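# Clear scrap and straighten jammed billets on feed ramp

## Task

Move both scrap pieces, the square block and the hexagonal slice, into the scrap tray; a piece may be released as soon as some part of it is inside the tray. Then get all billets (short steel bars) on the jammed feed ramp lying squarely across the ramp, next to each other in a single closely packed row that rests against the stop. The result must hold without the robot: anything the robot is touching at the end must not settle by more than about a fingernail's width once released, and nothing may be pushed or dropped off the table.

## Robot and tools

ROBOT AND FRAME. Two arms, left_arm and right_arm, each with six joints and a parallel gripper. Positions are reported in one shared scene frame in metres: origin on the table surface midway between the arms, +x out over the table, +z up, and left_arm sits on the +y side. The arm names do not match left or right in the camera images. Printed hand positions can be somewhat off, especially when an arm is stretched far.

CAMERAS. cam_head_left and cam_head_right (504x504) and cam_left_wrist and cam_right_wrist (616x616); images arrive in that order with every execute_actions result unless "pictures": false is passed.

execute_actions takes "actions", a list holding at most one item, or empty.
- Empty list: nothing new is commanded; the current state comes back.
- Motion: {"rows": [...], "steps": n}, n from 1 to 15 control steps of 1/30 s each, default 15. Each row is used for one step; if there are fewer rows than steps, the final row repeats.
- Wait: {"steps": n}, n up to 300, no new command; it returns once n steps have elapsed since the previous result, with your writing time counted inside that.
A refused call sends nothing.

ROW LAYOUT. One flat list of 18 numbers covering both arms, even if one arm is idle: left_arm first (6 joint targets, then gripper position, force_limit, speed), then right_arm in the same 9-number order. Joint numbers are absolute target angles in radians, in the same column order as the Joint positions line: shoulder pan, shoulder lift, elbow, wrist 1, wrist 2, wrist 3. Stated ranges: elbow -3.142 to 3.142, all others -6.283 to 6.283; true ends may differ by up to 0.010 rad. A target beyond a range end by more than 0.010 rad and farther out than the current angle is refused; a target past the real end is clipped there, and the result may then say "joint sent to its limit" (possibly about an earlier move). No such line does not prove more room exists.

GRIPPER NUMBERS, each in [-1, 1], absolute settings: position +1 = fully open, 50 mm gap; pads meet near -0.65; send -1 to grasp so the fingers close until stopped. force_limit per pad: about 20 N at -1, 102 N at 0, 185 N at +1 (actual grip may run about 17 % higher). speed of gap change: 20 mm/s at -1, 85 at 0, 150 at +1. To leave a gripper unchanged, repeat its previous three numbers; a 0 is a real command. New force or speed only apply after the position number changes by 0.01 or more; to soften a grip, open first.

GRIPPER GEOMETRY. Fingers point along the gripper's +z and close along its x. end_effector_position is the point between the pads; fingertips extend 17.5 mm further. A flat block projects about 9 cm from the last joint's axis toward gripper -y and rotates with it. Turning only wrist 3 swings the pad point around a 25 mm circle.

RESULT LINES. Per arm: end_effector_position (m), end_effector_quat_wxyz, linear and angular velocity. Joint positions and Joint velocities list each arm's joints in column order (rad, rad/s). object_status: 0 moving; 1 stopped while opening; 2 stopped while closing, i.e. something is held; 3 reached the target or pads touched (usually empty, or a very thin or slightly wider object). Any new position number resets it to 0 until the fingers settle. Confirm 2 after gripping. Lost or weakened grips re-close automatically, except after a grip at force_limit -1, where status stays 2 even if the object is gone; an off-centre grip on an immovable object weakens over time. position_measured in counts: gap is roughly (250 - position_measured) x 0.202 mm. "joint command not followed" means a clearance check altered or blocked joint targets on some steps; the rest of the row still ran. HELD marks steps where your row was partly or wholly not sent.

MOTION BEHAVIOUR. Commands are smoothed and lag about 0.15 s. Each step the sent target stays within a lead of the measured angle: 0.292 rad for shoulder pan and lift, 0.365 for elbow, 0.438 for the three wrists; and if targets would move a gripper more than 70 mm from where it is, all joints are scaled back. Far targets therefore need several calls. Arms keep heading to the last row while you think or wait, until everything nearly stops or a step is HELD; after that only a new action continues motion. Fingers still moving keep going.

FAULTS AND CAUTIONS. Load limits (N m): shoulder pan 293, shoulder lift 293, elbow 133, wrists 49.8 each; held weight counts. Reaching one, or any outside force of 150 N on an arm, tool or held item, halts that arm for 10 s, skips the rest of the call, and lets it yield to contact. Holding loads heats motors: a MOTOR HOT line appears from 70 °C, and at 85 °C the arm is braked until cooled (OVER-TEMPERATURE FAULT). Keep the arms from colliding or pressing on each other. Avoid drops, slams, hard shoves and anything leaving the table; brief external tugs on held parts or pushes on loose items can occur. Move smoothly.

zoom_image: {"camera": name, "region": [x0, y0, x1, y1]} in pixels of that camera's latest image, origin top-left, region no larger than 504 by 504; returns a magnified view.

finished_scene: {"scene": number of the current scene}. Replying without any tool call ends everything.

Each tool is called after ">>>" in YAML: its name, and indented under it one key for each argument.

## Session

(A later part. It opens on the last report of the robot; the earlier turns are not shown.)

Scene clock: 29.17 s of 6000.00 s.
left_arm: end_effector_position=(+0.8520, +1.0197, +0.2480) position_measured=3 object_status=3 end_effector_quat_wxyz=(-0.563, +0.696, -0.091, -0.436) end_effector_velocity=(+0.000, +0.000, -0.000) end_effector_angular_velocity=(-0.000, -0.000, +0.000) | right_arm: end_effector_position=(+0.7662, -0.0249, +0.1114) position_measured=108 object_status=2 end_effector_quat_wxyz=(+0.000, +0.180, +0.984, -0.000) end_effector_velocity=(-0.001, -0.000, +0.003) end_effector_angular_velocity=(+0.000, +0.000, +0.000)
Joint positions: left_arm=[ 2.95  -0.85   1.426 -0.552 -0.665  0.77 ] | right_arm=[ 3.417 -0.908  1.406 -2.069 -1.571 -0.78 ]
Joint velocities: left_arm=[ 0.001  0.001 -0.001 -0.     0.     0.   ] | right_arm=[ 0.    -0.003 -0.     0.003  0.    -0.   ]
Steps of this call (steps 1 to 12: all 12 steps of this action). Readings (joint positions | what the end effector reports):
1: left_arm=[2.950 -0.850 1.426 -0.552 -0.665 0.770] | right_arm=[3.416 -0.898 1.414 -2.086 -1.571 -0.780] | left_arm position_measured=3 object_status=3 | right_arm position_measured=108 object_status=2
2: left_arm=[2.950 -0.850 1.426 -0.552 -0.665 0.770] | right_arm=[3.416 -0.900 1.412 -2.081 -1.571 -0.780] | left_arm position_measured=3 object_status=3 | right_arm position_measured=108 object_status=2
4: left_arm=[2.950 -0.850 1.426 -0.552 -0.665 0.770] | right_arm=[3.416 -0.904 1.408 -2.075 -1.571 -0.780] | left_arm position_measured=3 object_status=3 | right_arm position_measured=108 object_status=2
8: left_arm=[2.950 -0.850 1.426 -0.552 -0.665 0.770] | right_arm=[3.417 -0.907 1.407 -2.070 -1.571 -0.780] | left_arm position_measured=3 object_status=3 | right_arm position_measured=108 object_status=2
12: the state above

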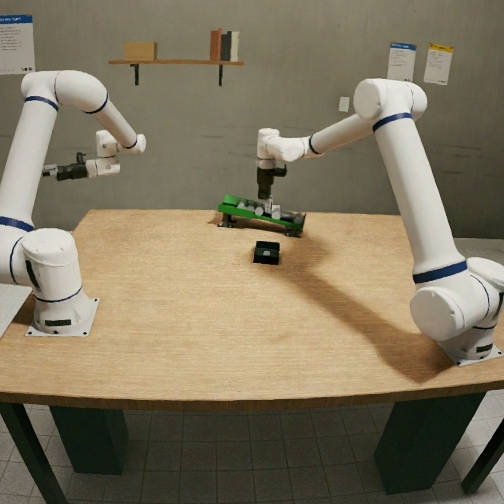

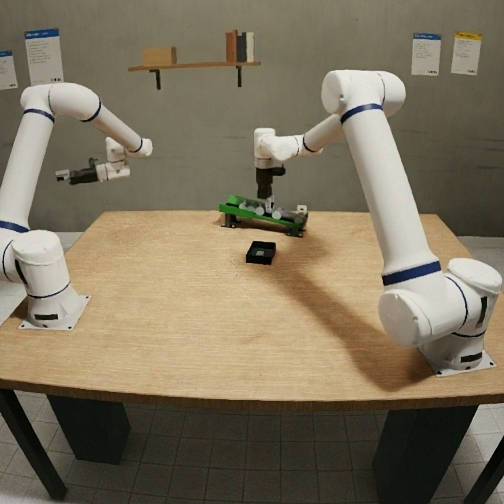

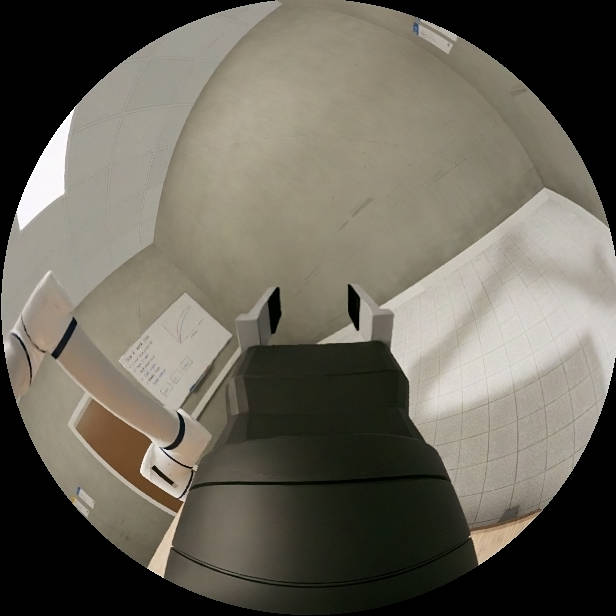

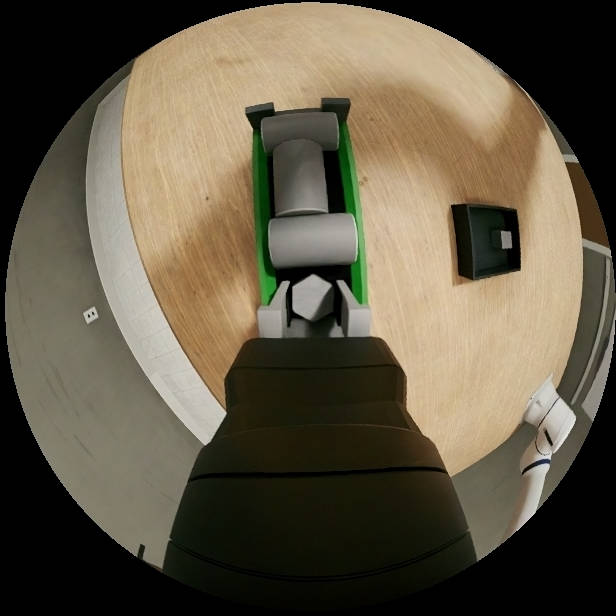

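>>> execute_actions:
  actions:
    - {"rows":[[2.95,-0.85,1.426,-0.552,-0.665,0.77,1,0,0,3.414,-0.922,1.397,-2.046,-1.571,-0.78,-1,-0.2,-0.7]]}
  pictures: false

>>> execute_actions:
  actions:
    - {"rows":[[2.95,-0.85,1.426,-0.552,-0.665,0.77,1,0,0,3.412,-0.935,1.388,-2.024,-1.571,-0.78,-1,-0.2,-0.7]]}
  pictures: false

>>> execute_actions:
  actions:
    - {"rows":[[2.95,-0.85,1.426,-0.552,-0.665,0.77,1,0,0,3.4156,-0.9643,1.3506,-1.9571,-1.571,-0.78,-1,-0.2,-0.7]],"steps":8}
  pictures: false

>>> execute_actions:
  actions:
    - {"rows":[[2.95,-0.85,1.426,-0.552,-0.665,0.77,1,0,0,3.572,-1.1732,1.7568,-2.1544,-1.571,-0.8,-1,-0.2,-0.7]]}
  pictures: false

>>> execute_actions:
  actions:
    - {"steps":15}

Scene clock: 37.73 s of 6000.00 s.
left_arm: end_effector_position=(+0.8520, +1.0197, +0.2480) position_measured=3 object_status=3 end_effector_quat_wxyz=(-0.563, +0.696, -0.091, -0.436) end_effector_velocity=(+0.000, -0.001, -0.000) end_effector_angular_velocity=(-0.000, -0.001, -0.001) | right_arm: end_effector_position=(+0.7670, -0.0272, +0.1285) position_measured=108 object_status=2 end_effector_quat_wxyz=(+0.000, +0.181, +0.983, -0.000) end_effector_velocity=(+0.000, +0.000, +0.002) end_effector_angular_velocity=(-0.001, -0.001, +0.001)
Joint positions: left_arm=[ 2.95  -0.85   1.426 -0.552 -0.665  0.77 ] | right_arm=[ 3.414 -0.922  1.397 -2.046 -1.571 -0.78 ]
Joint velocities: left_arm=[-0.001 -0.     0.    -0.002 -0.     0.   ] | right_arm=[ 0.    -0.001 -0.001  0.001 -0.001 -0.001]
Steps of this call (steps 1 to 15: the robot went on to your last target; steps 16 to 90: nothing new was sent; then 5.07 s passed at rest; steps 91 to 105: all 15 steps of this action). Readings (joint positions | what the end effector reports):
91: left_arm=[2.950 -0.850 1.426 -0.552 -0.665 0.770] | right_arm=[3.416 -0.909 1.406 -2.068 -1.571 -0.780] | left_arm position_measured=3 object_status=3 | right_arm position_measured=108 object_status=2
92: left_arm=[2.950 -0.850 1.426 -0.552 -0.665 0.770] | right_arm=[3.416 -0.912 1.404 -2.061 -1.571 -0.780] | left_arm position_measured=3 object_status=3 | right_arm position_measured=108 object_status=2
94: left_arm=[2.950 -0.850 1.426 -0.552 -0.665 0.770] | right_arm=[3.415 -0.918 1.399 -2.054 -1.571 -0.780] | left_arm position_measured=3 object_status=3 | right_arm position_measured=108 object_status=2
98: left_arm=[2.950 -0.850 1.426 -0.552 -0.665 0.770] | right_arm=[3.414 -0.921 1.398 -2.048 -1.571 -0.780] | left_arm position_measured=3 object_status=3 | right_arm position_measured=108 object_status=2
105: the state above

Scene clock: 38.23 s of 6000.00 s.
left_arm: end_effector_position=(+0.8520, +1.0197, +0.2480) position_measured=3 object_status=3 end_effector_quat_wxyz=(-0.563, +0.696, -0.091, -0.436) end_effector_velocity=(-0.000, +0.001, +0.001) end_effector_angular_velocity=(-0.000, +0.001, +0.002) | right_arm: end_effector_position=(+0.7674, -0.0292, +0.1445) position_measured=108 object_status=2 end_effector_quat_wxyz=(+0.000, +0.182, +0.983, -0.000) end_effector_velocity=(-0.000, +0.001, +0.004) end_effector_angular_velocity=(+0.001, -0.003, +0.001)
Joint positions: left_arm=[ 2.95  -0.85   1.426 -0.552 -0.665  0.77 ] | right_arm=[ 3.412 -0.935  1.388 -2.024 -1.571 -0.78 ]
Joint velocities: left_arm=[ 0.002  0.    -0.002  0.002 -0.     0.001] | right_arm=[ 0.001 -0.003 -0.001  0.001 -0.     0.   ]
Steps of this call (steps 1 to 15: all 15 steps of this action). Readings (joint positions | what the end effector reports):
1: left_arm=[2.950 -0.850 1.426 -0.552 -0.665 0.770] | right_arm=[3.414 -0.922 1.397 -2.045 -1.571 -0.780] | left_arm position_measured=3 object_status=3 | right_arm position_measured=108 object_status=2
2: left_arm=[2.950 -0.850 1.426 -0.552 -0.665 0.770] | right_arm=[3.413 -0.925 1.395 -2.039 -1.571 -0.780] | left_arm position_measured=3 object_status=3 | right_arm position_measured=108 object_status=2
4: left_arm=[2.950 -0.850 1.426 -0.552 -0.665 0.770] | right_arm=[3.413 -0.931 1.390 -2.032 -1.571 -0.780] | left_arm position_measured=3 object_status=3 | right_arm position_measured=108 object_status=2
8: left_arm=[2.950 -0.850 1.426 -0.552 -0.665 0.770] | right_arm=[3.412 -0.934 1.389 -2.026 -1.571 -0.780] | left_arm position_measured=3 object_status=3 | right_arm position_measured=108 object_status=2
15: the state above

Scene clock: 38.50 s of 6000.00 s.
left_arm: end_effector_position=(+0.8520, +1.0197, +0.2480) position_measured=3 object_status=3 end_effector_quat_wxyz=(-0.563, +0.696, -0.091, -0.436) end_effector_velocity=(+0.000, +0.001, -0.001) end_effector_angular_velocity=(+0.001, -0.001, +0.001) | right_arm: end_effector_position=(+0.7664, -0.0262, +0.1860) position_measured=108 object_status=2 end_effector_quat_wxyz=(+0.000, +0.181, +0.984, -0.000) end_effector_velocity=(-0.004, +0.002, +0.037) end_effector_angular_velocity=(-0.003, +0.004, +0.003)
Joint positions: left_arm=[ 2.95  -0.85   1.426 -0.552 -0.665  0.77 ] | right_arm=[ 3.415 -0.962  1.354 -1.963 -1.571 -0.78 ]
Joint velocities: left_arm=[ 0.001  0.001 -0.001 -0.     0.    -0.001] | right_arm=[ 0.004 -0.024 -0.031  0.06  -0.001  0.   ]
Steps of this call (steps 1 to 8: all 8 steps of this action). Readings (joint positions | what the end effector reports):
1: left_arm=[2.950 -0.850 1.426 -0.552 -0.665 0.770] | right_arm=[3.412 -0.936 1.387 -2.021 -1.571 -0.780] | left_arm position_measured=3 object_status=3 | right_arm position_measured=108 object_status=2
2: left_arm=[2.950 -0.850 1.426 -0.552 -0.665 0.770] | right_arm=[3.413 -0.943 1.379 -2.002 -1.571 -0.780] | left_arm position_measured=3 object_status=3 | right_arm position_measured=108 object_status=2
4: left_arm=[2.950 -0.850 1.426 -0.552 -0.665 0.770] | right_arm=[3.414 -0.955 1.361 -1.981 -1.571 -0.780] | left_arm position_measured=3 object_status=3 | right_arm position_measured=108 object_status=2
8: the state above

Scene clock: 39.00 s of 6000.00 s.
left_arm: end_effector_position=(+0.8520, +1.0197, +0.2480) position_measured=3 object_status=3 end_effector_quat_wxyz=(-0.563, +0.696, -0.091, -0.436) end_effector_velocity=(+0.000, -0.002, -0.001) end_effector_angular_velocity=(+0.001, +0.004, -0.003) | right_arm: end_effector_position=(+0.5542, +0.0053, +0.1560) position_measured=108 object_status=2 end_effector_quat_wxyz=(+0.000, +0.101, +0.995, +0.000) end_effector_velocity=(-0.214, -0.001, -0.036) end_effector_angular_velocity=(+0.002, -0.003, +0.156)
Joint positions: left_arm=[ 2.95  -0.85   1.426 -0.552 -0.665  0.77 ] | right_arm=[ 3.558 -1.155  1.721 -2.137 -1.571 -0.798]
Joint velocities: left_arm=[-0.003  0.001  0.002  0.001  0.    -0.   ] | right_arm=[ 0.139 -0.19   0.362 -0.176  0.001 -0.018]
Steps of this call (steps 1 to 15: all 15 steps of this action). Readings (joint positions | what the end effector reports):
1: left_arm=[2.950 -0.850 1.426 -0.552 -0.665 0.770] | right_arm=[3.417 -0.965 1.356 -1.963 -1.571 -0.780] | left_arm position_measured=3 object_status=3 | right_arm position_measured=108 object_status=2
2: left_arm=[2.950 -0.850 1.426 -0.552 -0.665 0.770] | right_arm=[3.426 -0.978 1.380 -1.976 -1.571 -0.781] | left_arm position_measured=3 object_status=3 | right_arm position_measured=108 object_status=2
4: left_arm=[2.950 -0.850 1.426 -0.552 -0.665 0.770] | right_arm=[3.451 -1.010 1.438 -2.004 -1.571 -0.784] | left_arm position_measured=3 object_status=3 | right_arm position_measured=108 object_status=2
8: left_arm=[2.950 -0.850 1.426 -0.552 -0.665 0.770] | right_arm=[3.493 -1.067 1.549 -2.057 -1.571 -0.790] | left_arm position_measured=3 object_status=3 | right_arm position_measured=108 object_status=2
15: the state above

Scene clock: 39.50 s of 6000.00 s.
left_arm: end_effector_position=(+0.8520, +1.0197, +0.2480) position_measured=3 object_status=3 end_effector_quat_wxyz=(-0.563, +0.696, -0.091, -0.436) end_effector_velocity=(+0.000, +0.000, +0.001) end_effector_angular_velocity=(+0.000, -0.002, +0.000) | right_arm: end_effector_position=(+0.5332, +0.0048, +0.1521) position_measured=108 object_status=2 end_effector_quat_wxyz=(+0.000, +0.093, +0.996, -0.000) end_effector_velocity=(-0.001, +0.000, +0.001) end_effector_angular_velocity=(+0.001, -0.002, +0.000)
Joint positions: left_arm=[ 2.95  -0.85   1.426 -0.552 -0.665  0.77 ] | right_arm=[ 3.572 -1.173  1.757 -2.154 -1.571 -0.8  ]
Joint velocities: left_arm=[ 0.    -0.001 -0.001  0.001  0.    -0.001] | right_arm=[ 0.001 -0.002  0.001 -0.001 -0.     0.001]
Steps of this call (steps 1 to 15: the robot went on to your last target). Readings (joint positions | what the end effector reports):
1: left_arm=[2.950 -0.850 1.426 -0.552 -0.665 0.770] | right_arm=[3.562 -1.160 1.731 -2.142 -1.571 -0.799] | left_arm position_measured=3 object_status=3 | right_arm position_measured=108 object_status=2
2: left_arm=[2.950 -0.850 1.426 -0.552 -0.665 0.770] | right_arm=[3.565 -1.164 1.739 -2.146 -1.571 -0.799] | left_arm position_measured=3 object_status=3 | right_arm position_measured=108 object_status=2
4: left_arm=[2.950 -0.850 1.426 -0.552 -0.665 0.770] | right_arm=[3.568 -1.169 1.748 -2.150 -1.571 -0.800] | left_arm position_measured=3 object_status=3 | right_arm position_measured=108 object_status=2
8: left_arm=[2.950 -0.850 1.426 -0.552 -0.665 0.770] | right_arm=[3.571 -1.172 1.754 -2.153 -1.571 -0.800] | left_arm position_measured=3 object_status=3 | right_arm position_measured=108 object_status=2
15: the state above

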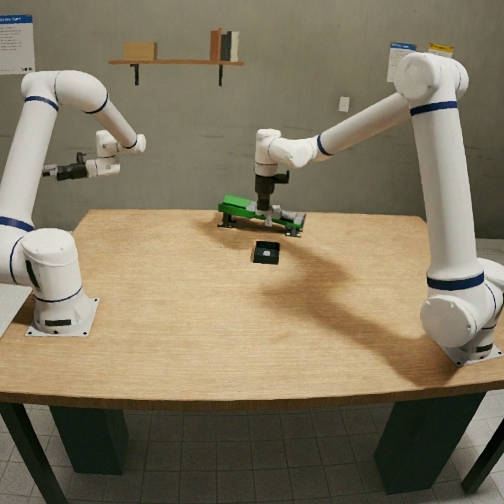

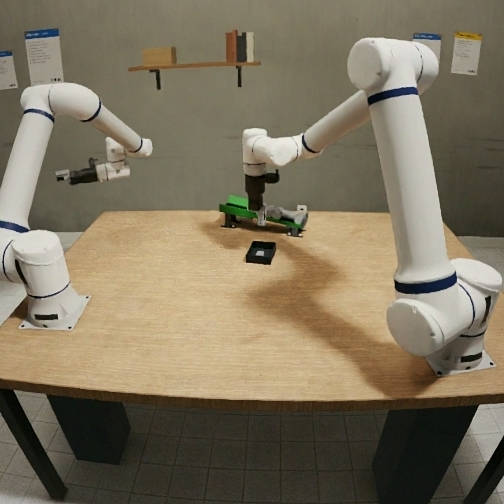

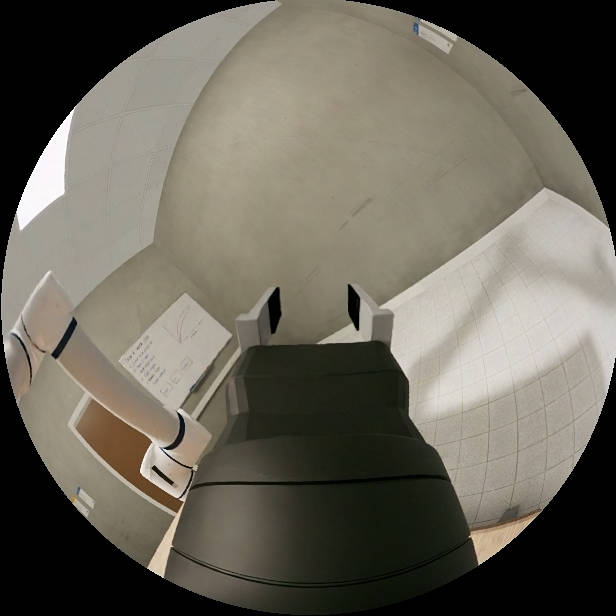

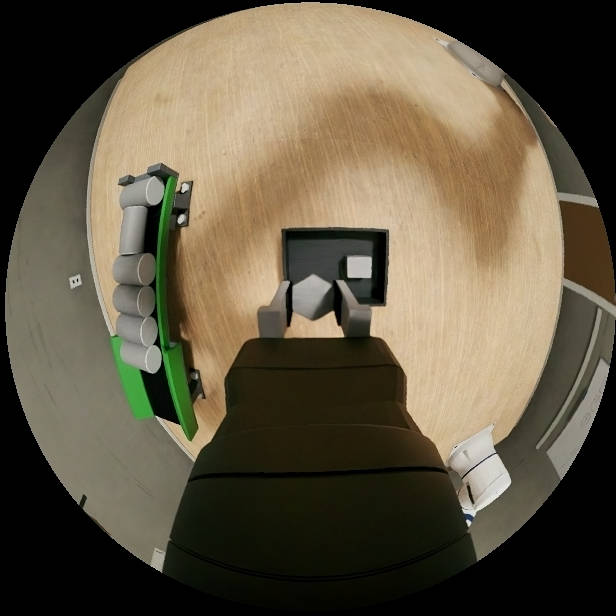

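>>> execute_actions:
  actions:
    - {"rows":[[2.95,-0.85,1.426,-0.552,-0.665,0.77,1,0,0,3.572,-1.0532,1.827,-2.3446,-1.571,-0.8,-1,-0.2,-0.7]]}
  pictures: false

>>> execute_actions:
  actions:
    - {"rows":[[2.95,-0.85,1.426,-0.552,-0.665,0.77,1,0,0,3.572,-1.049,1.8285,-2.3503,-1.571,-0.8,-1,-0.2,-0.7]],"steps":8}
  pictures: false

>>> execute_actions:
  actions:
    - {"rows":[[2.95,-0.85,1.426,-0.552,-0.665,0.77,1,0,0,3.572,-1.049,1.8285,-2.3503,-1.571,-0.8,0.5,-0.2,-0.5]],"steps":8}
  pictures: false

>>> execute_actions:
  actions:
    - {"rows":[[2.95,-0.85,1.426,-0.552,-0.665,0.77,1,0,0,3.572,-1.19,1.7568,-2.1376,-1.571,-0.8,0.5,-0.2,-0.5]],"steps":13}
  pictures: false

>>> execute_actions:
  actions:
    - {"rows":[[2.95,-0.85,1.426,-0.552,-0.665,0.77,1,0,0,3.35,-1.0287,1.5342,-2.0763,-1.571,-0.923,0.75,-0.2,-0.5]]}
  pictures: false

>>> execute_actions:
  actions:
    - {"steps":15}

>>> zoom_image:
  camera: "cam_right_wrist"
  region: [235, 190, 395, 350]

>>> zoom_image:
  camera: "cam_head_left"
  region: [240, 185, 310, 235]

Scene clock: 49.30 s of 6000.00 s.
left_arm: end_effector_position=(+0.8520, +1.0197, +0.2480) position_measured=3 object_status=3 end_effector_quat_wxyz=(-0.563, +0.696, -0.091, -0.436) end_effector_velocity=(+0.000, +0.000, +0.001) end_effector_angular_velocity=(-0.000, -0.002, +0.001) | right_arm: end_effector_position=(+0.5316, +0.0039, +0.0367) position_measured=108 object_status=2 end_effector_quat_wxyz=(+0.000, +0.093, +0.996, -0.000) end_effector_velocity=(-0.001, -0.001, -0.015) end_effector_angular_velocity=(-0.000, -0.000, +0.000)
Joint positions: left_arm=[ 2.95  -0.85   1.426 -0.552 -0.665  0.77 ] | right_arm=[ 3.572 -1.055  1.826 -2.342 -1.571 -0.8  ]
Joint velocities: left_arm=[ 0.001 -0.001 -0.002  0.    -0.     0.   ] | right_arm=[-0.     0.016  0.01  -0.025 -0.    -0.001]
Steps of this call (steps 1 to 15: the robot went on to your last target; steps 16 to 90: nothing new was sent; then 6.30 s passed at rest; steps 91 to 105: all 15 steps of this action). Readings (joint positions | what the end effector reports):
91: left_arm=[2.950 -0.850 1.426 -0.552 -0.665 0.770] | right_arm=[3.572 -1.171 1.758 -2.159 -1.571 -0.800] | left_arm position_measured=3 object_status=3 | right_arm position_measured=108 object_status=2
92: left_arm=[2.950 -0.850 1.426 -0.552 -0.665 0.770] | right_arm=[3.572 -1.155 1.765 -2.188 -1.571 -0.800] | left_arm position_measured=3 object_status=3 | right_arm position_measured=108 object_status=2
94: left_arm=[2.950 -0.850 1.426 -0.552 -0.665 0.770] | right_arm=[3.572 -1.120 1.789 -2.238 -1.571 -0.800] | left_arm position_measured=3 object_status=3 | right_arm position_measured=108 object_status=2
98: left_arm=[2.950 -0.850 1.426 -0.552 -0.665 0.770] | right_arm=[3.572 -1.071 1.817 -2.316 -1.571 -0.800] | left_arm position_measured=3 object_status=3 | right_arm position_measured=108 object_status=2
105: the state above

Scene clock: 49.57 s of 6000.00 s.
left_arm: end_effector_position=(+0.8520, +1.0197, +0.2480) position_measured=3 object_status=3 end_effector_quat_wxyz=(-0.563, +0.696, -0.091, -0.436) end_effector_velocity=(+0.000, +0.001, +0.000) end_effector_angular_velocity=(-0.000, -0.002, +0.002) | right_arm: end_effector_position=(+0.5316, +0.0039, +0.0322) position_measured=108 object_status=2 end_effector_quat_wxyz=(+0.000, +0.093, +0.996, +0.000) end_effector_velocity=(+0.001, +0.001, -0.002) end_effector_angular_velocity=(+0.003, -0.001, -0.001)
Joint positions: left_arm=[ 2.95  -0.85   1.426 -0.552 -0.665  0.77 ] | right_arm=[ 3.572 -1.05   1.828 -2.35  -1.571 -0.8  ]
Joint velocities: left_arm=[ 0.001  0.    -0.002 -0.001 -0.     0.   ] | right_arm=[-0.     0.003  0.001 -0.007  0.002  0.   ]
Steps of this call (steps 1 to 8: all 8 steps of this action). Readings (joint positions | what the end effector reports):
1: left_arm=[2.950 -0.850 1.426 -0.552 -0.665 0.770] | right_arm=[3.572 -1.054 1.826 -2.343 -1.571 -0.800] | left_arm position_measured=3 object_status=3 | right_arm position_measured=108 object_status=2
2: left_arm=[2.950 -0.850 1.426 -0.552 -0.665 0.770] | right_arm=[3.572 -1.053 1.827 -2.345 -1.571 -0.800] | left_arm position_measured=3 object_status=3 | right_arm position_measured=108 object_status=2
4: left_arm=[2.950 -0.850 1.426 -0.552 -0.665 0.770] | right_arm=[3.572 -1.051 1.828 -2.348 -1.571 -0.800] | left_arm position_measured=3 object_status=3 | right_arm position_measured=108 object_status=2
8: the state above

Scene clock: 49.83 s of 6000.00 s.
left_arm: end_effector_position=(+0.8520, +1.0197, +0.2480) position_measured=3 object_status=3 end_effector_quat_wxyz=(-0.563, +0.696, -0.091, -0.436) end_effector_velocity=(+0.001, -0.000, +0.000) end_effector_angular_velocity=(-0.001, -0.002, +0.000) | right_arm: end_effector_position=(+0.5313, +0.0036, +0.0313) position_measured=78 object_status=0 end_effector_quat_wxyz=(-0.000, +0.093, +0.996, -0.000) end_effector_velocity=(+0.001, +0.000, -0.000) end_effector_angular_velocity=(+0.000, -0.001, -0.001)
Joint positions: left_arm=[ 2.95  -0.85   1.426 -0.552 -0.665  0.77 ] | right_arm=[ 3.572 -1.049  1.829 -2.35  -1.571 -0.8  ]
Joint velocities: left_arm=[-0.     0.    -0.002 -0.001 -0.     0.001] | right_arm=[-0.001  0.002 -0.001 -0.001 -0.001  0.   ]
Steps of this call (steps 1 to 8: all 8 steps of this action). Readings (joint positions | what the end effector reports):
1: left_arm=[2.950 -0.850 1.426 -0.552 -0.665 0.770] | right_arm=[3.572 -1.050 1.828 -2.350 -1.571 -0.800] | left_arm position_measured=3 object_status=3 | right_arm position_measured=103 object_status=0
2: left_arm=[2.950 -0.850 1.426 -0.552 -0.665 0.770] | right_arm=[3.572 -1.049 1.829 -2.350 -1.571 -0.800] | left_arm position_measured=3 object_status=3 | right_arm position_measured=94 object_status=0
4: left_arm=[2.950 -0.850 1.426 -0.552 -0.665 0.770] | right_arm=[3.572 -1.049 1.829 -2.350 -1.571 -0.800] | left_arm position_measured=3 object_status=3 | right_arm position_measured=80 object_status=0
8: the state above

Scene clock: 50.27 s of 6000.00 s.
left_arm: end_effector_position=(+0.8520, +1.0197, +0.2480) position_measured=3 object_status=3 end_effector_quat_wxyz=(-0.563, +0.696, -0.091, -0.436) end_effector_velocity=(+0.000, -0.000, +0.001) end_effector_angular_velocity=(+0.000, -0.002, -0.000) | right_arm: end_effector_position=(+0.5298, +0.0025, +0.1596) position_measured=78 object_status=3 end_effector_quat_wxyz=(-0.000, +0.093, +0.996, -0.000) end_effector_velocity=(-0.004, -0.002, +0.044) end_effector_angular_velocity=(+0.000, +0.000, +0.000)
Joint positions: left_arm=[ 2.95  -0.85   1.426 -0.552 -0.665  0.77 ] | right_arm=[ 3.572 -1.185  1.759 -2.144 -1.571 -0.8  ]
Joint velocities: left_arm=[-0.    -0.    -0.001  0.    -0.    -0.001] | right_arm=[ 0.    -0.045 -0.024  0.069  0.     0.   ]
Steps of this call (steps 1 to 13: all 13 steps of this action). Readings (joint positions | what the end effector reports):
1: left_arm=[2.950 -0.850 1.426 -0.552 -0.665 0.770] | right_arm=[3.572 -1.051 1.828 -2.346 -1.571 -0.800] | left_arm position_measured=3 object_status=3 | right_arm position_measured=78 object_status=0
2: left_arm=[2.950 -0.850 1.426 -0.552 -0.665 0.770] | right_arm=[3.572 -1.067 1.821 -2.317 -1.571 -0.800] | left_arm position_measured=3 object_status=3 | right_arm position_measured=78 object_status=0
4: left_arm=[2.950 -0.850 1.426 -0.552 -0.665 0.770] | right_arm=[3.572 -1.105 1.799 -2.267 -1.571 -0.800] | left_arm position_measured=3 object_status=3 | right_arm position_measured=78 object_status=3
8: left_arm=[2.950 -0.850 1.426 -0.552 -0.665 0.770] | right_arm=[3.572 -1.165 1.769 -2.176 -1.571 -0.800] | left_arm position_measured=3 object_status=3 | right_arm position_measured=78 object_status=3
13: the state above

Scene clock: 50.77 s of 6000.00 s.
left_arm: end_effector_position=(+0.8520, +1.0197, +0.2480) position_measured=3 object_status=3 end_effector_quat_wxyz=(-0.563, +0.696, -0.091, -0.436) end_effector_velocity=(+0.001, -0.000, +0.000) end_effector_angular_velocity=(-0.000, -0.003, -0.000) | right_arm: end_effector_position=(+0.7277, -0.0926, +0.1513) position_measured=41 object_status=3 end_effector_quat_wxyz=(+0.000, +0.138, +0.990, -0.000) end_effector_velocity=(+0.180, -0.119, -0.015) end_effector_angular_velocity=(-0.000, +0.002, -0.085)
Joint positions: left_arm=[ 2.95  -0.85   1.426 -0.552 -0.665  0.77 ] | right_arm=[ 3.369 -1.042  1.554 -2.082 -1.571 -0.912]
Joint velocities: left_arm=[-0.    -0.    -0.001 -0.001  0.    -0.   ] | right_arm=[-0.194  0.141 -0.198  0.06   0.    -0.109]
Steps of this call (steps 1 to 15: all 15 steps of this action). Readings (joint positions | what the end effector reports):
1: left_arm=[2.950 -0.850 1.426 -0.552 -0.665 0.770] | right_arm=[3.569 -1.185 1.756 -2.142 -1.571 -0.802] | left_arm position_measured=3 object_status=3 | right_arm position_measured=73 object_status=0
2: left_arm=[2.950 -0.850 1.426 -0.552 -0.665 0.770] | right_arm=[3.554 -1.173 1.739 -2.137 -1.571 -0.811] | left_arm position_measured=3 object_status=3 | right_arm position_measured=64 object_status=0
4: left_arm=[2.950 -0.850 1.426 -0.552 -0.665 0.770] | right_arm=[3.522 -1.151 1.708 -2.128 -1.571 -0.828] | left_arm position_measured=3 object_status=3 | right_arm position_measured=47 object_status=0
8: left_arm=[2.950 -0.850 1.426 -0.552 -0.665 0.770] | right_arm=[3.462 -1.108 1.647 -2.110 -1.571 -0.861] | left_arm position_measured=3 object_status=3 | right_arm position_measured=41 object_status=0
15: the state above

Scene clock: 51.27 s of 6000.00 s.
left_arm: end_effector_position=(+0.8520, +1.0197, +0.2480) position_measured=3 object_status=3 end_effector_quat_wxyz=(-0.563, +0.696, -0.091, -0.436) end_effector_velocity=(+0.000, +0.000, +0.001) end_effector_angular_velocity=(+0.000, -0.002, +0.000) | right_arm: end_effector_position=(+0.7453, -0.1045, +0.1500) position_measured=41 object_status=3 end_effector_quat_wxyz=(+0.000, +0.142, +0.990, -0.000) end_effector_velocity=(+0.002, -0.001, -0.001) end_effector_angular_velocity=(+0.001, -0.000, -0.002)
Joint positions: left_arm=[ 2.95  -0.85   1.426 -0.552 -0.665  0.77 ] | right_arm=[ 3.35  -1.029  1.534 -2.076 -1.571 -0.923]
Joint velocities: left_arm=[ 0.    -0.001 -0.001  0.     0.    -0.001] | right_arm=[-0.002  0.002 -0.002 -0.001  0.    -0.001]
Steps of this call (steps 1 to 15: the robot went on to your last target). Readings (joint positions | what the end effector reports):
1: left_arm=[2.950 -0.850 1.426 -0.552 -0.665 0.770] | right_arm=[3.364 -1.038 1.548 -2.080 -1.571 -0.915] | left_arm position_measured=3 object_status=3 | right_arm position_measured=41 object_status=3
2: left_arm=[2.950 -0.850 1.426 -0.552 -0.665 0.770] | right_arm=[3.360 -1.036 1.544 -2.079 -1.571 -0.918] | left_arm position_measured=3 object_status=3 | right_arm position_measured=41 object_status=3
4: left_arm=[2.950 -0.850 1.426 -0.552 -0.665 0.770] | right_arm=[3.355 -1.032 1.539 -2.078 -1.571 -0.920] | left_arm position_measured=3 object_status=3 | right_arm position_measured=41 object_status=3
8: left_arm=[2.950 -0.850 1.426 -0.552 -0.665 0.770] | right_arm=[3.351 -1.030 1.535 -2.077 -1.571 -0.922] | left_arm position_measured=3 object_status=3 | right_arm position_measured=41 object_status=3
15: the state above

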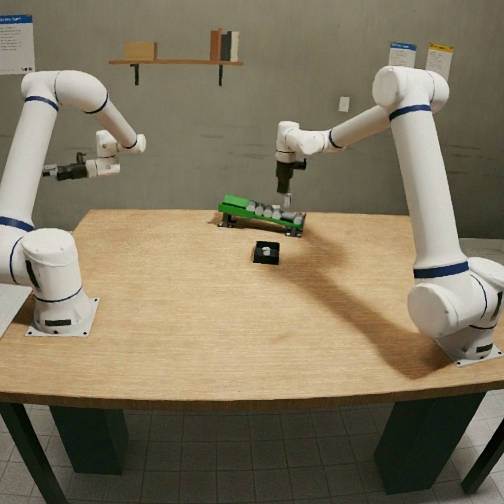

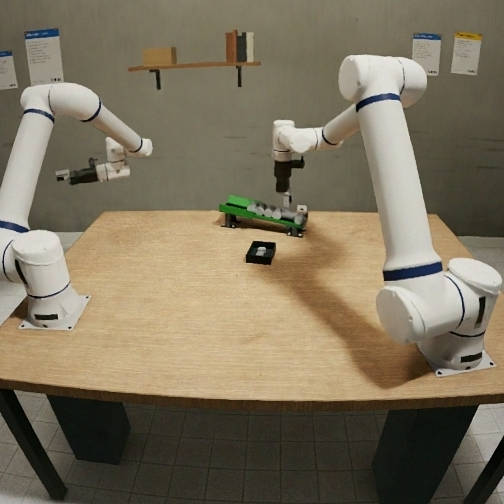

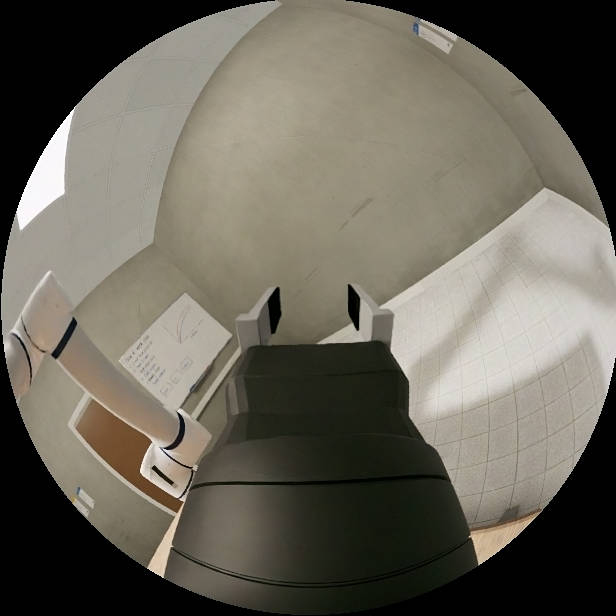

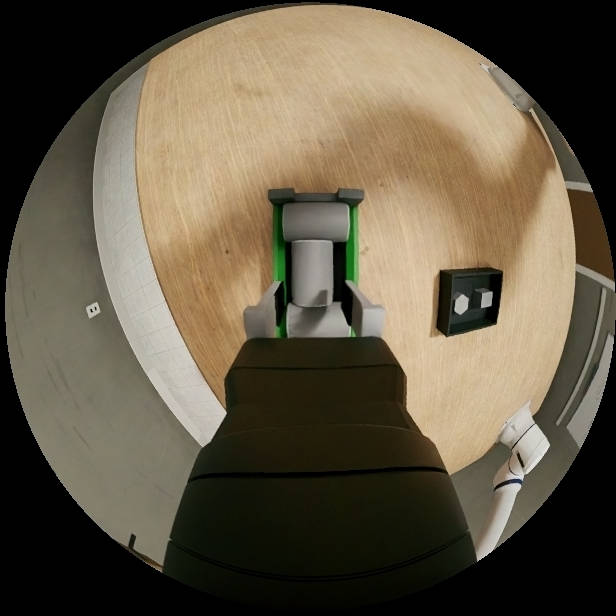

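Region (235, 190, 395, 350) of cam_right_wrist's 616x616 image, scaled by 3.150, with more detail than that image has.

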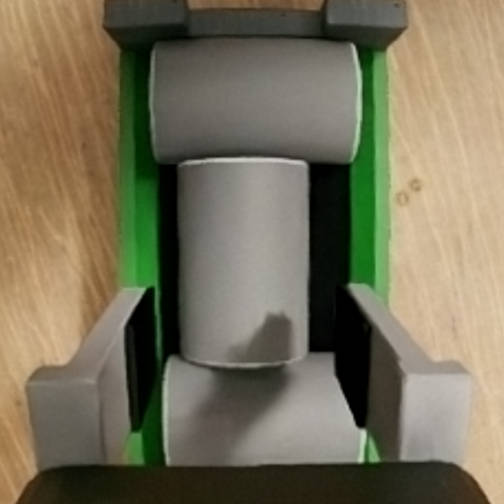

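Region (240, 185, 310, 235) of cam_head_left's 504x504 image, scaled by 7.200, with more detail than that image has; it fills the top 360 rows of this view, and the rest is white.

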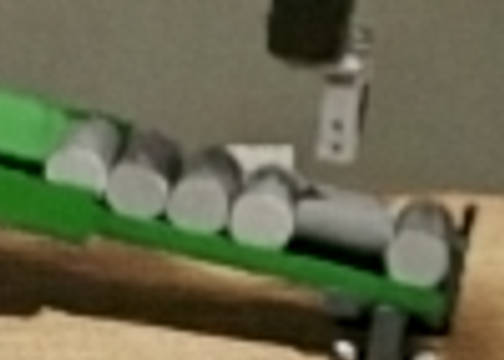

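>>> execute_actions:
  actions:
    - {"rows":[[2.95,-0.85,1.426,-0.552,-0.665,0.77,1,0,0,3.3464,-0.9814,1.5827,-2.1721,-1.571,-0.926,0.75,-0.2,-0.5]]}

>>> zoom_image:
  camera: "cam_right_wrist"
  region: [235, 190, 395, 350]

>>> zoom_image:
  camera: "cam_head_left"
  region: [240, 185, 310, 235]

Scene clock: 57.60 s of 6000.00 s.
left_arm: end_effector_position=(+0.8520, +1.0197, +0.2480) position_measured=3 object_status=3 end_effector_quat_wxyz=(-0.563, +0.696, -0.091, -0.436) end_effector_velocity=(+0.000, -0.000, -0.000) end_effector_angular_velocity=(-0.001, +0.001, -0.001) | right_arm: end_effector_position=(+0.7433, -0.1089, +0.0884) position_measured=41 object_status=3 end_effector_quat_wxyz=(+0.000, +0.142, +0.990, -0.000) end_effector_velocity=(-0.001, -0.001, -0.005) end_effector_angular_velocity=(-0.000, +0.001, -0.001)
Joint positions: left_arm=[ 2.95  -0.85   1.426 -0.552 -0.665  0.77 ] | right_arm=[ 3.346 -0.982  1.582 -2.171 -1.571 -0.926]
Joint velocities: left_arm=[-0.001  0.    -0.    -0.     0.     0.001] | right_arm=[-0.001  0.004  0.005 -0.007  0.     0.   ]
Steps of this call (steps 1 to 15: the robot went on to your last target; steps 16 to 90: nothing new was sent; then 2.83 s passed at rest; steps 91 to 105: all 15 steps of this action). Readings (joint positions | what the end effector reports):
91: left_arm=[2.950 -0.850 1.426 -0.552 -0.665 0.770] | right_arm=[3.350 -1.027 1.536 -2.080 -1.571 -0.923] | left_arm position_measured=3 object_status=3 | right_arm position_measured=41 object_status=3
92: left_arm=[2.950 -0.850 1.426 -0.552 -0.665 0.770] | right_arm=[3.349 -1.016 1.546 -2.107 -1.571 -0.924] | left_arm position_measured=3 object_status=3 | right_arm position_measured=41 object_status=3
94: left_arm=[2.950 -0.850 1.426 -0.552 -0.665 0.770] | right_arm=[3.348 -0.996 1.568 -2.138 -1.571 -0.925] | left_arm position_measured=3 object_status=3 | right_arm position_measured=41 object_status=3
98: left_arm=[2.950 -0.850 1.426 -0.552 -0.665 0.770] | right_arm=[3.347 -0.985 1.578 -2.164 -1.571 -0.926] | left_arm position_measured=3 object_status=3 | right_arm position_measured=41 object_status=3
105: the state above

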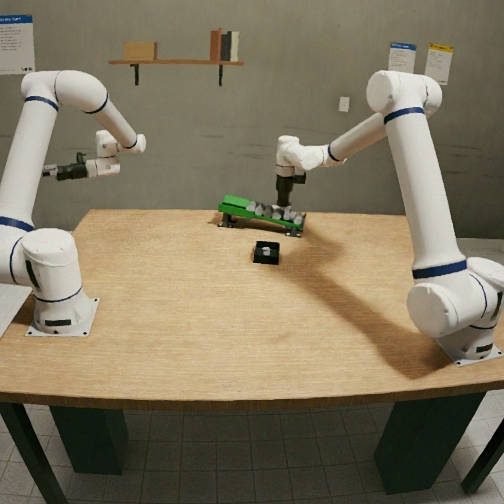

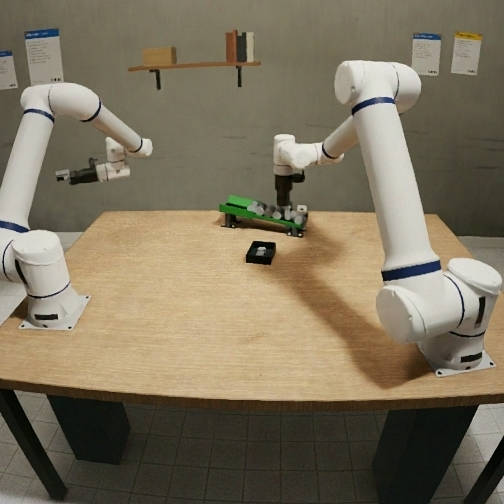

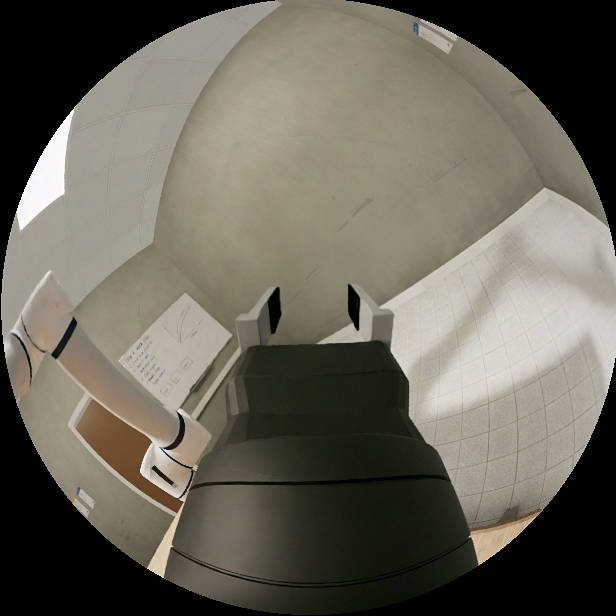

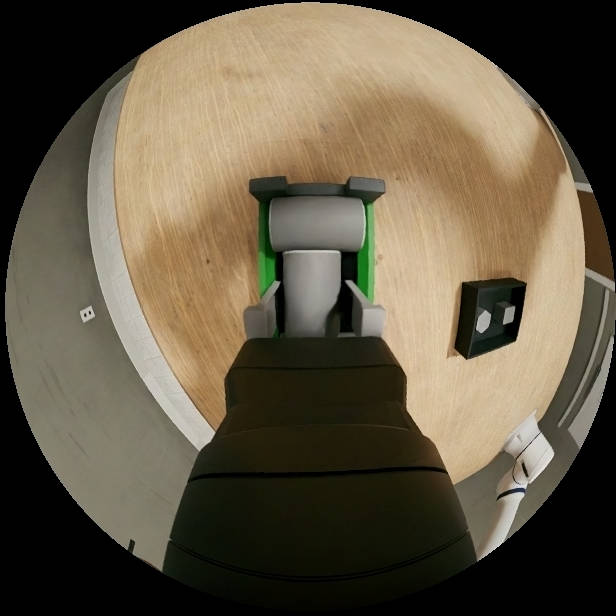

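Region (235, 190, 395, 350) of cam_right_wrist's 616x616 image, scaled by 3.150, with more detail than that image has.

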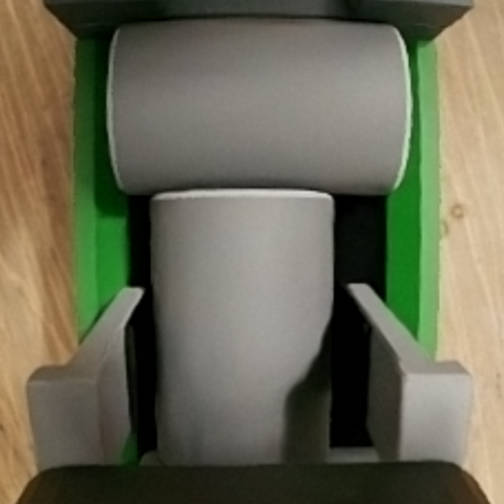

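Region (240, 185, 310, 235) of cam_head_left's 504x504 image, scaled by 7.200, with more detail than that image has; it fills the top 360 rows of this view, and the rest is white.

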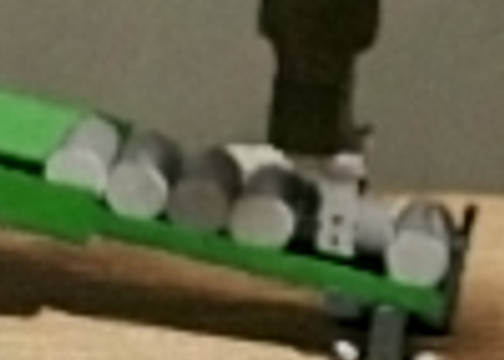

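>>> execute_actions:
  actions:
    - {"rows":[[2.95,-0.85,1.426,-0.552,-0.665,0.77,1,0,0,3.348,-0.9784,1.586,-2.1784,-1.571,-0.926,0.75,-0.2,-0.5]],"steps":10}
  pictures: false

>>> execute_actions:
  actions:
    - {"rows":[[2.95,-0.85,1.426,-0.552,-0.665,0.77,1,0,0,3.348,-0.9784,1.586,-2.1784,-1.571,-0.926,-1,0,-0.7]]}
  pictures: false

>>> execute_actions:
  actions:
    - {"rows":[[2.95,-0.85,1.426,-0.552,-0.665,0.77,1,0,0,3.348,-0.992,1.578,-2.1568,-1.571,-0.926,-1,0,-0.7]]}
  pictures: false

>>> execute_actions:
  actions:
    - {"rows":[[2.95,-0.85,1.426,-0.552,-0.665,0.77,1,0,0,3.346,-1.008,1.573,-2.1358,-1.571,-0.926,-1,0,-0.7]]}

>>> zoom_image:
  camera: "cam_head_left"
  region: [240, 185, 310, 235]

Scene clock: 63.23 s of 6000.00 s.
left_arm: end_effector_position=(+0.8520, +1.0197, +0.2480) position_measured=3 object_status=3 end_effector_quat_wxyz=(-0.563, +0.696, -0.091, -0.436) end_effector_velocity=(-0.000, -0.000, +0.000) end_effector_angular_velocity=(-0.000, -0.000, -0.000) | right_arm: end_effector_position=(+0.7421, -0.1080, +0.0841) position_measured=40 object_status=3 end_effector_quat_wxyz=(+0.000, +0.142, +0.990, -0.000) end_effector_velocity=(-0.001, +0.002, -0.000) end_effector_angular_velocity=(+0.001, -0.001, +0.002)
Joint positions: left_arm=[ 2.95  -0.85   1.426 -0.552 -0.665  0.77 ] | right_arm=[ 3.348 -0.979  1.586 -2.178 -1.571 -0.926]
Joint velocities: left_arm=[-0.    -0.001  0.     0.     0.     0.   ] | right_arm=[ 0.002  0.     0.001 -0.002  0.     0.   ]
Steps of this call (steps 1 to 15: the robot went on to your last target; steps 16 to 90: nothing new was sent; then 2.30 s passed at rest; steps 91 to 100: all 10 steps of this action). Readings (joint positions | what the end effector reports):
91: left_arm=[2.950 -0.850 1.426 -0.552 -0.665 0.770] | right_arm=[3.346 -0.981 1.583 -2.172 -1.571 -0.926] | left_arm position_measured=3 object_status=3 | right_arm position_measured=41 object_status=3
92: left_arm=[2.950 -0.850 1.426 -0.552 -0.665 0.770] | right_arm=[3.347 -0.981 1.584 -2.174 -1.571 -0.926] | left_arm position_measured=3 object_status=3 | right_arm position_measured=41 object_status=3
94: left_arm=[2.950 -0.850 1.426 -0.552 -0.665 0.770] | right_arm=[3.347 -0.979 1.585 -2.176 -1.571 -0.926] | left_arm position_measured=3 object_status=3 | right_arm position_measured=40 object_status=3
98: left_arm=[2.950 -0.850 1.426 -0.552 -0.665 0.770] | right_arm=[3.348 -0.979 1.586 -2.178 -1.571 -0.926] | left_arm position_measured=3 object_status=3 | right_arm position_measured=40 object_status=3
100: the state above

Scene clock: 63.73 s of 6000.00 s.
left_arm: end_effector_position=(+0.8520, +1.0197, +0.2480) position_measured=3 object_status=3 end_effector_quat_wxyz=(-0.563, +0.696, -0.091, -0.436) end_effector_velocity=(-0.001, +0.001, -0.000) end_effector_angular_velocity=(+0.001, -0.001, +0.001) | right_arm: end_effector_position=(+0.7420, -0.1079, +0.0839) position_measured=59 object_status=2 end_effector_quat_wxyz=(+0.000, +0.142, +0.990, -0.000) end_effector_velocity=(+0.000, +0.001, +0.001) end_effector_angular_velocity=(+0.002, -0.001, +0.000)
Joint positions: left_arm=[ 2.95  -0.85   1.426 -0.552 -0.665  0.77 ] | right_arm=[ 3.348 -0.978  1.586 -2.178 -1.571 -0.926]
Joint velocities: left_arm=[ 0.001 -0.     0.001 -0.001  0.    -0.002] | right_arm=[ 0.    -0.001 -0.001 -0.001  0.001 -0.   ]
Steps of this call (steps 1 to 15: all 15 steps of this action). Readings (joint positions | what the end effector reports):
1: left_arm=[2.950 -0.850 1.426 -0.552 -0.665 0.770] | right_arm=[3.348 -0.978 1.586 -2.178 -1.571 -0.926] | left_arm position_measured=3 object_status=3 | right_arm position_measured=44 object_status=0
2: left_arm=[2.950 -0.850 1.426 -0.552 -0.665 0.770] | right_arm=[3.348 -0.978 1.586 -2.178 -1.571 -0.926] | left_arm position_measured=3 object_status=3 | right_arm position_measured=51 object_status=0
4: left_arm=[2.950 -0.850 1.426 -0.552 -0.665 0.770] | right_arm=[3.348 -0.978 1.586 -2.178 -1.571 -0.926] | left_arm position_measured=3 object_status=3 | right_arm position_measured=59 object_status=0
8: left_arm=[2.950 -0.850 1.426 -0.552 -0.665 0.770] | right_arm=[3.348 -0.978 1.586 -2.178 -1.571 -0.926] | left_arm position_measured=3 object_status=3 | right_arm position_measured=59 object_status=0
15: the state above

Scene clock: 64.23 s of 6000.00 s.
left_arm: end_effector_position=(+0.8520, +1.0197, +0.2480) position_measured=3 object_status=3 end_effector_quat_wxyz=(-0.563, +0.696, -0.091, -0.436) end_effector_velocity=(-0.001, +0.001, -0.001) end_effector_angular_velocity=(+0.000, +0.001, +0.001) | right_arm: end_effector_position=(+0.7419, -0.1078, +0.0986) position_measured=59 object_status=2 end_effector_quat_wxyz=(+0.000, +0.142, +0.990, -0.000) end_effector_velocity=(+0.001, -0.000, +0.002) end_effector_angular_velocity=(-0.000, -0.001, -0.001)
Joint positions: left_arm=[ 2.95  -0.85   1.426 -0.552 -0.665  0.77 ] | right_arm=[ 3.348 -0.992  1.578 -2.157 -1.571 -0.926]
Joint velocities: left_arm=[ 0.001  0.001  0.001 -0.     0.    -0.001] | right_arm=[-0.001 -0.001 -0.002  0.001 -0.001  0.   ]
Steps of this call (steps 1 to 15: all 15 steps of this action). Readings (joint positions | what the end effector reports):
1: left_arm=[2.950 -0.850 1.426 -0.552 -0.665 0.770] | right_arm=[3.348 -0.979 1.586 -2.178 -1.571 -0.926] | left_arm position_measured=3 object_status=3 | right_arm position_measured=59 object_status=2
2: left_arm=[2.950 -0.850 1.426 -0.552 -0.665 0.770] | right_arm=[3.348 -0.982 1.585 -2.172 -1.571 -0.926] | left_arm position_measured=3 object_status=3 | right_arm position_measured=59 object_status=2
4: left_arm=[2.950 -0.850 1.426 -0.552 -0.665 0.770] | right_arm=[3.348 -0.987 1.581 -2.164 -1.571 -0.926] | left_arm position_measured=3 object_status=3 | right_arm position_measured=59 object_status=2
8: left_arm=[2.950 -0.850 1.426 -0.552 -0.665 0.770] | right_arm=[3.348 -0.991 1.579 -2.159 -1.571 -0.926] | left_arm position_measured=3 object_status=3 | right_arm position_measured=59 object_status=2
15: the state above

Scene clock: 64.73 s of 6000.00 s.
left_arm: end_effector_position=(+0.8520, +1.0197, +0.2480) position_measured=3 object_status=3 end_effector_quat_wxyz=(-0.563, +0.696, -0.091, -0.436) end_effector_velocity=(+0.000, +0.000, -0.001) end_effector_angular_velocity=(-0.001, +0.000, +0.000) | right_arm: end_effector_position=(+0.7413, -0.1101, +0.1140) position_measured=59 object_status=2 end_effector_quat_wxyz=(+0.000, +0.143, +0.990, -0.000) end_effector_velocity=(-0.000, +0.001, +0.001) end_effector_angular_velocity=(+0.000, +0.000, +0.001)
Joint positions: left_arm=[ 2.95  -0.85   1.426 -0.552 -0.665  0.77 ] | right_arm=[ 3.346 -1.008  1.573 -2.136 -1.571 -0.926]
Joint velocities: left_arm=[ 0.     0.001  0.    -0.001  0.     0.001] | right_arm=[ 0.001 -0.001 -0.001  0.002  0.     0.   ]
Steps of this call (steps 1 to 15: all 15 steps of this action). Readings (joint positions | what the end effector reports):
1: left_arm=[2.950 -0.850 1.426 -0.552 -0.665 0.770] | right_arm=[3.348 -0.993 1.578 -2.156 -1.571 -0.926] | left_arm position_measured=3 object_status=3 | right_arm position_measured=59 object_status=2
2: left_arm=[2.950 -0.850 1.426 -0.552 -0.665 0.770] | right_arm=[3.348 -0.996 1.577 -2.150 -1.571 -0.926] | left_arm position_measured=3 object_status=3 | right_arm position_measured=59 object_status=2
4: left_arm=[2.950 -0.850 1.426 -0.552 -0.665 0.770] | right_arm=[3.347 -1.003 1.574 -2.143 -1.571 -0.926] | left_arm position_measured=3 object_status=3 | right_arm position_measured=59 object_status=2
8: left_arm=[2.950 -0.850 1.426 -0.552 -0.665 0.770] | right_arm=[3.346 -1.007 1.573 -2.138 -1.571 -0.926] | left_arm position_measured=3 object_status=3 | right_arm position_measured=59 object_status=2
15: the state above

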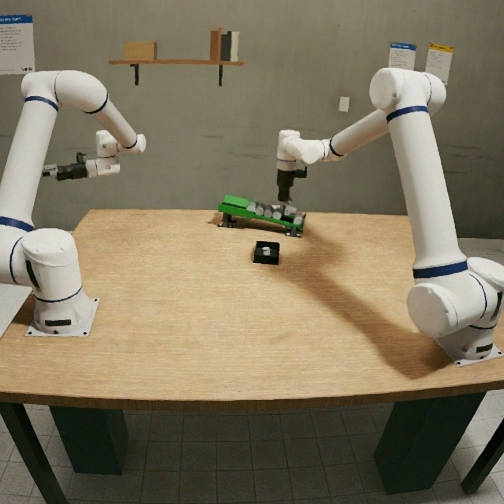

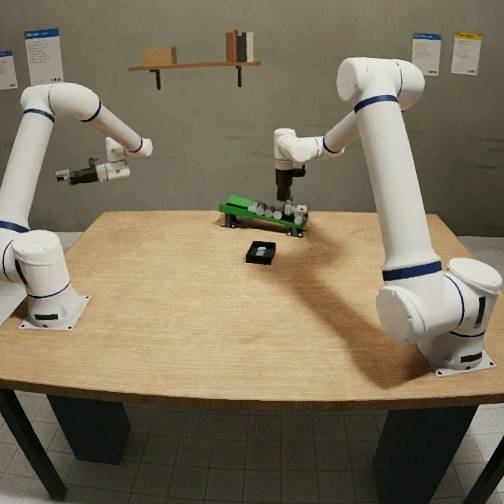

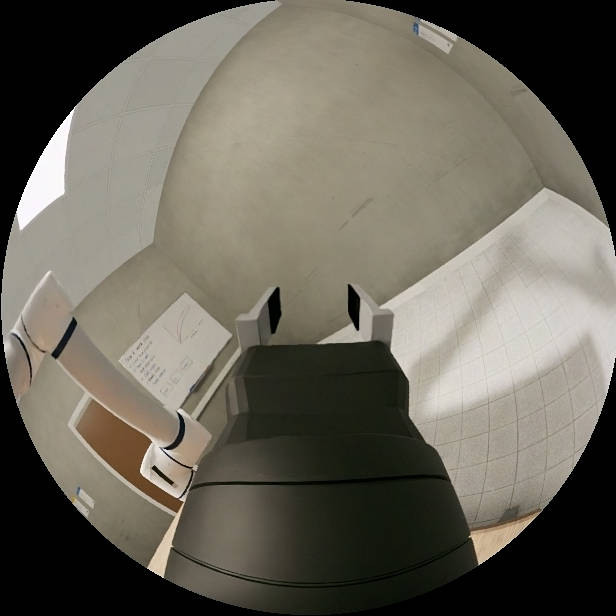

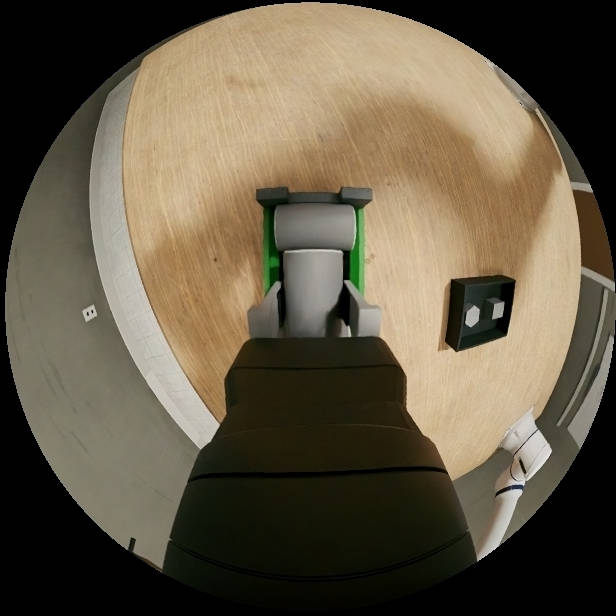

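Region (240, 185, 310, 235) of cam_head_left's 504x504 image, scaled by 7.200, with more detail than that image has; it fills the top 360 rows of this view, and the rest is white.

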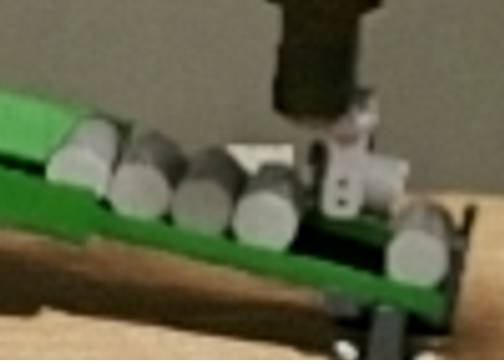

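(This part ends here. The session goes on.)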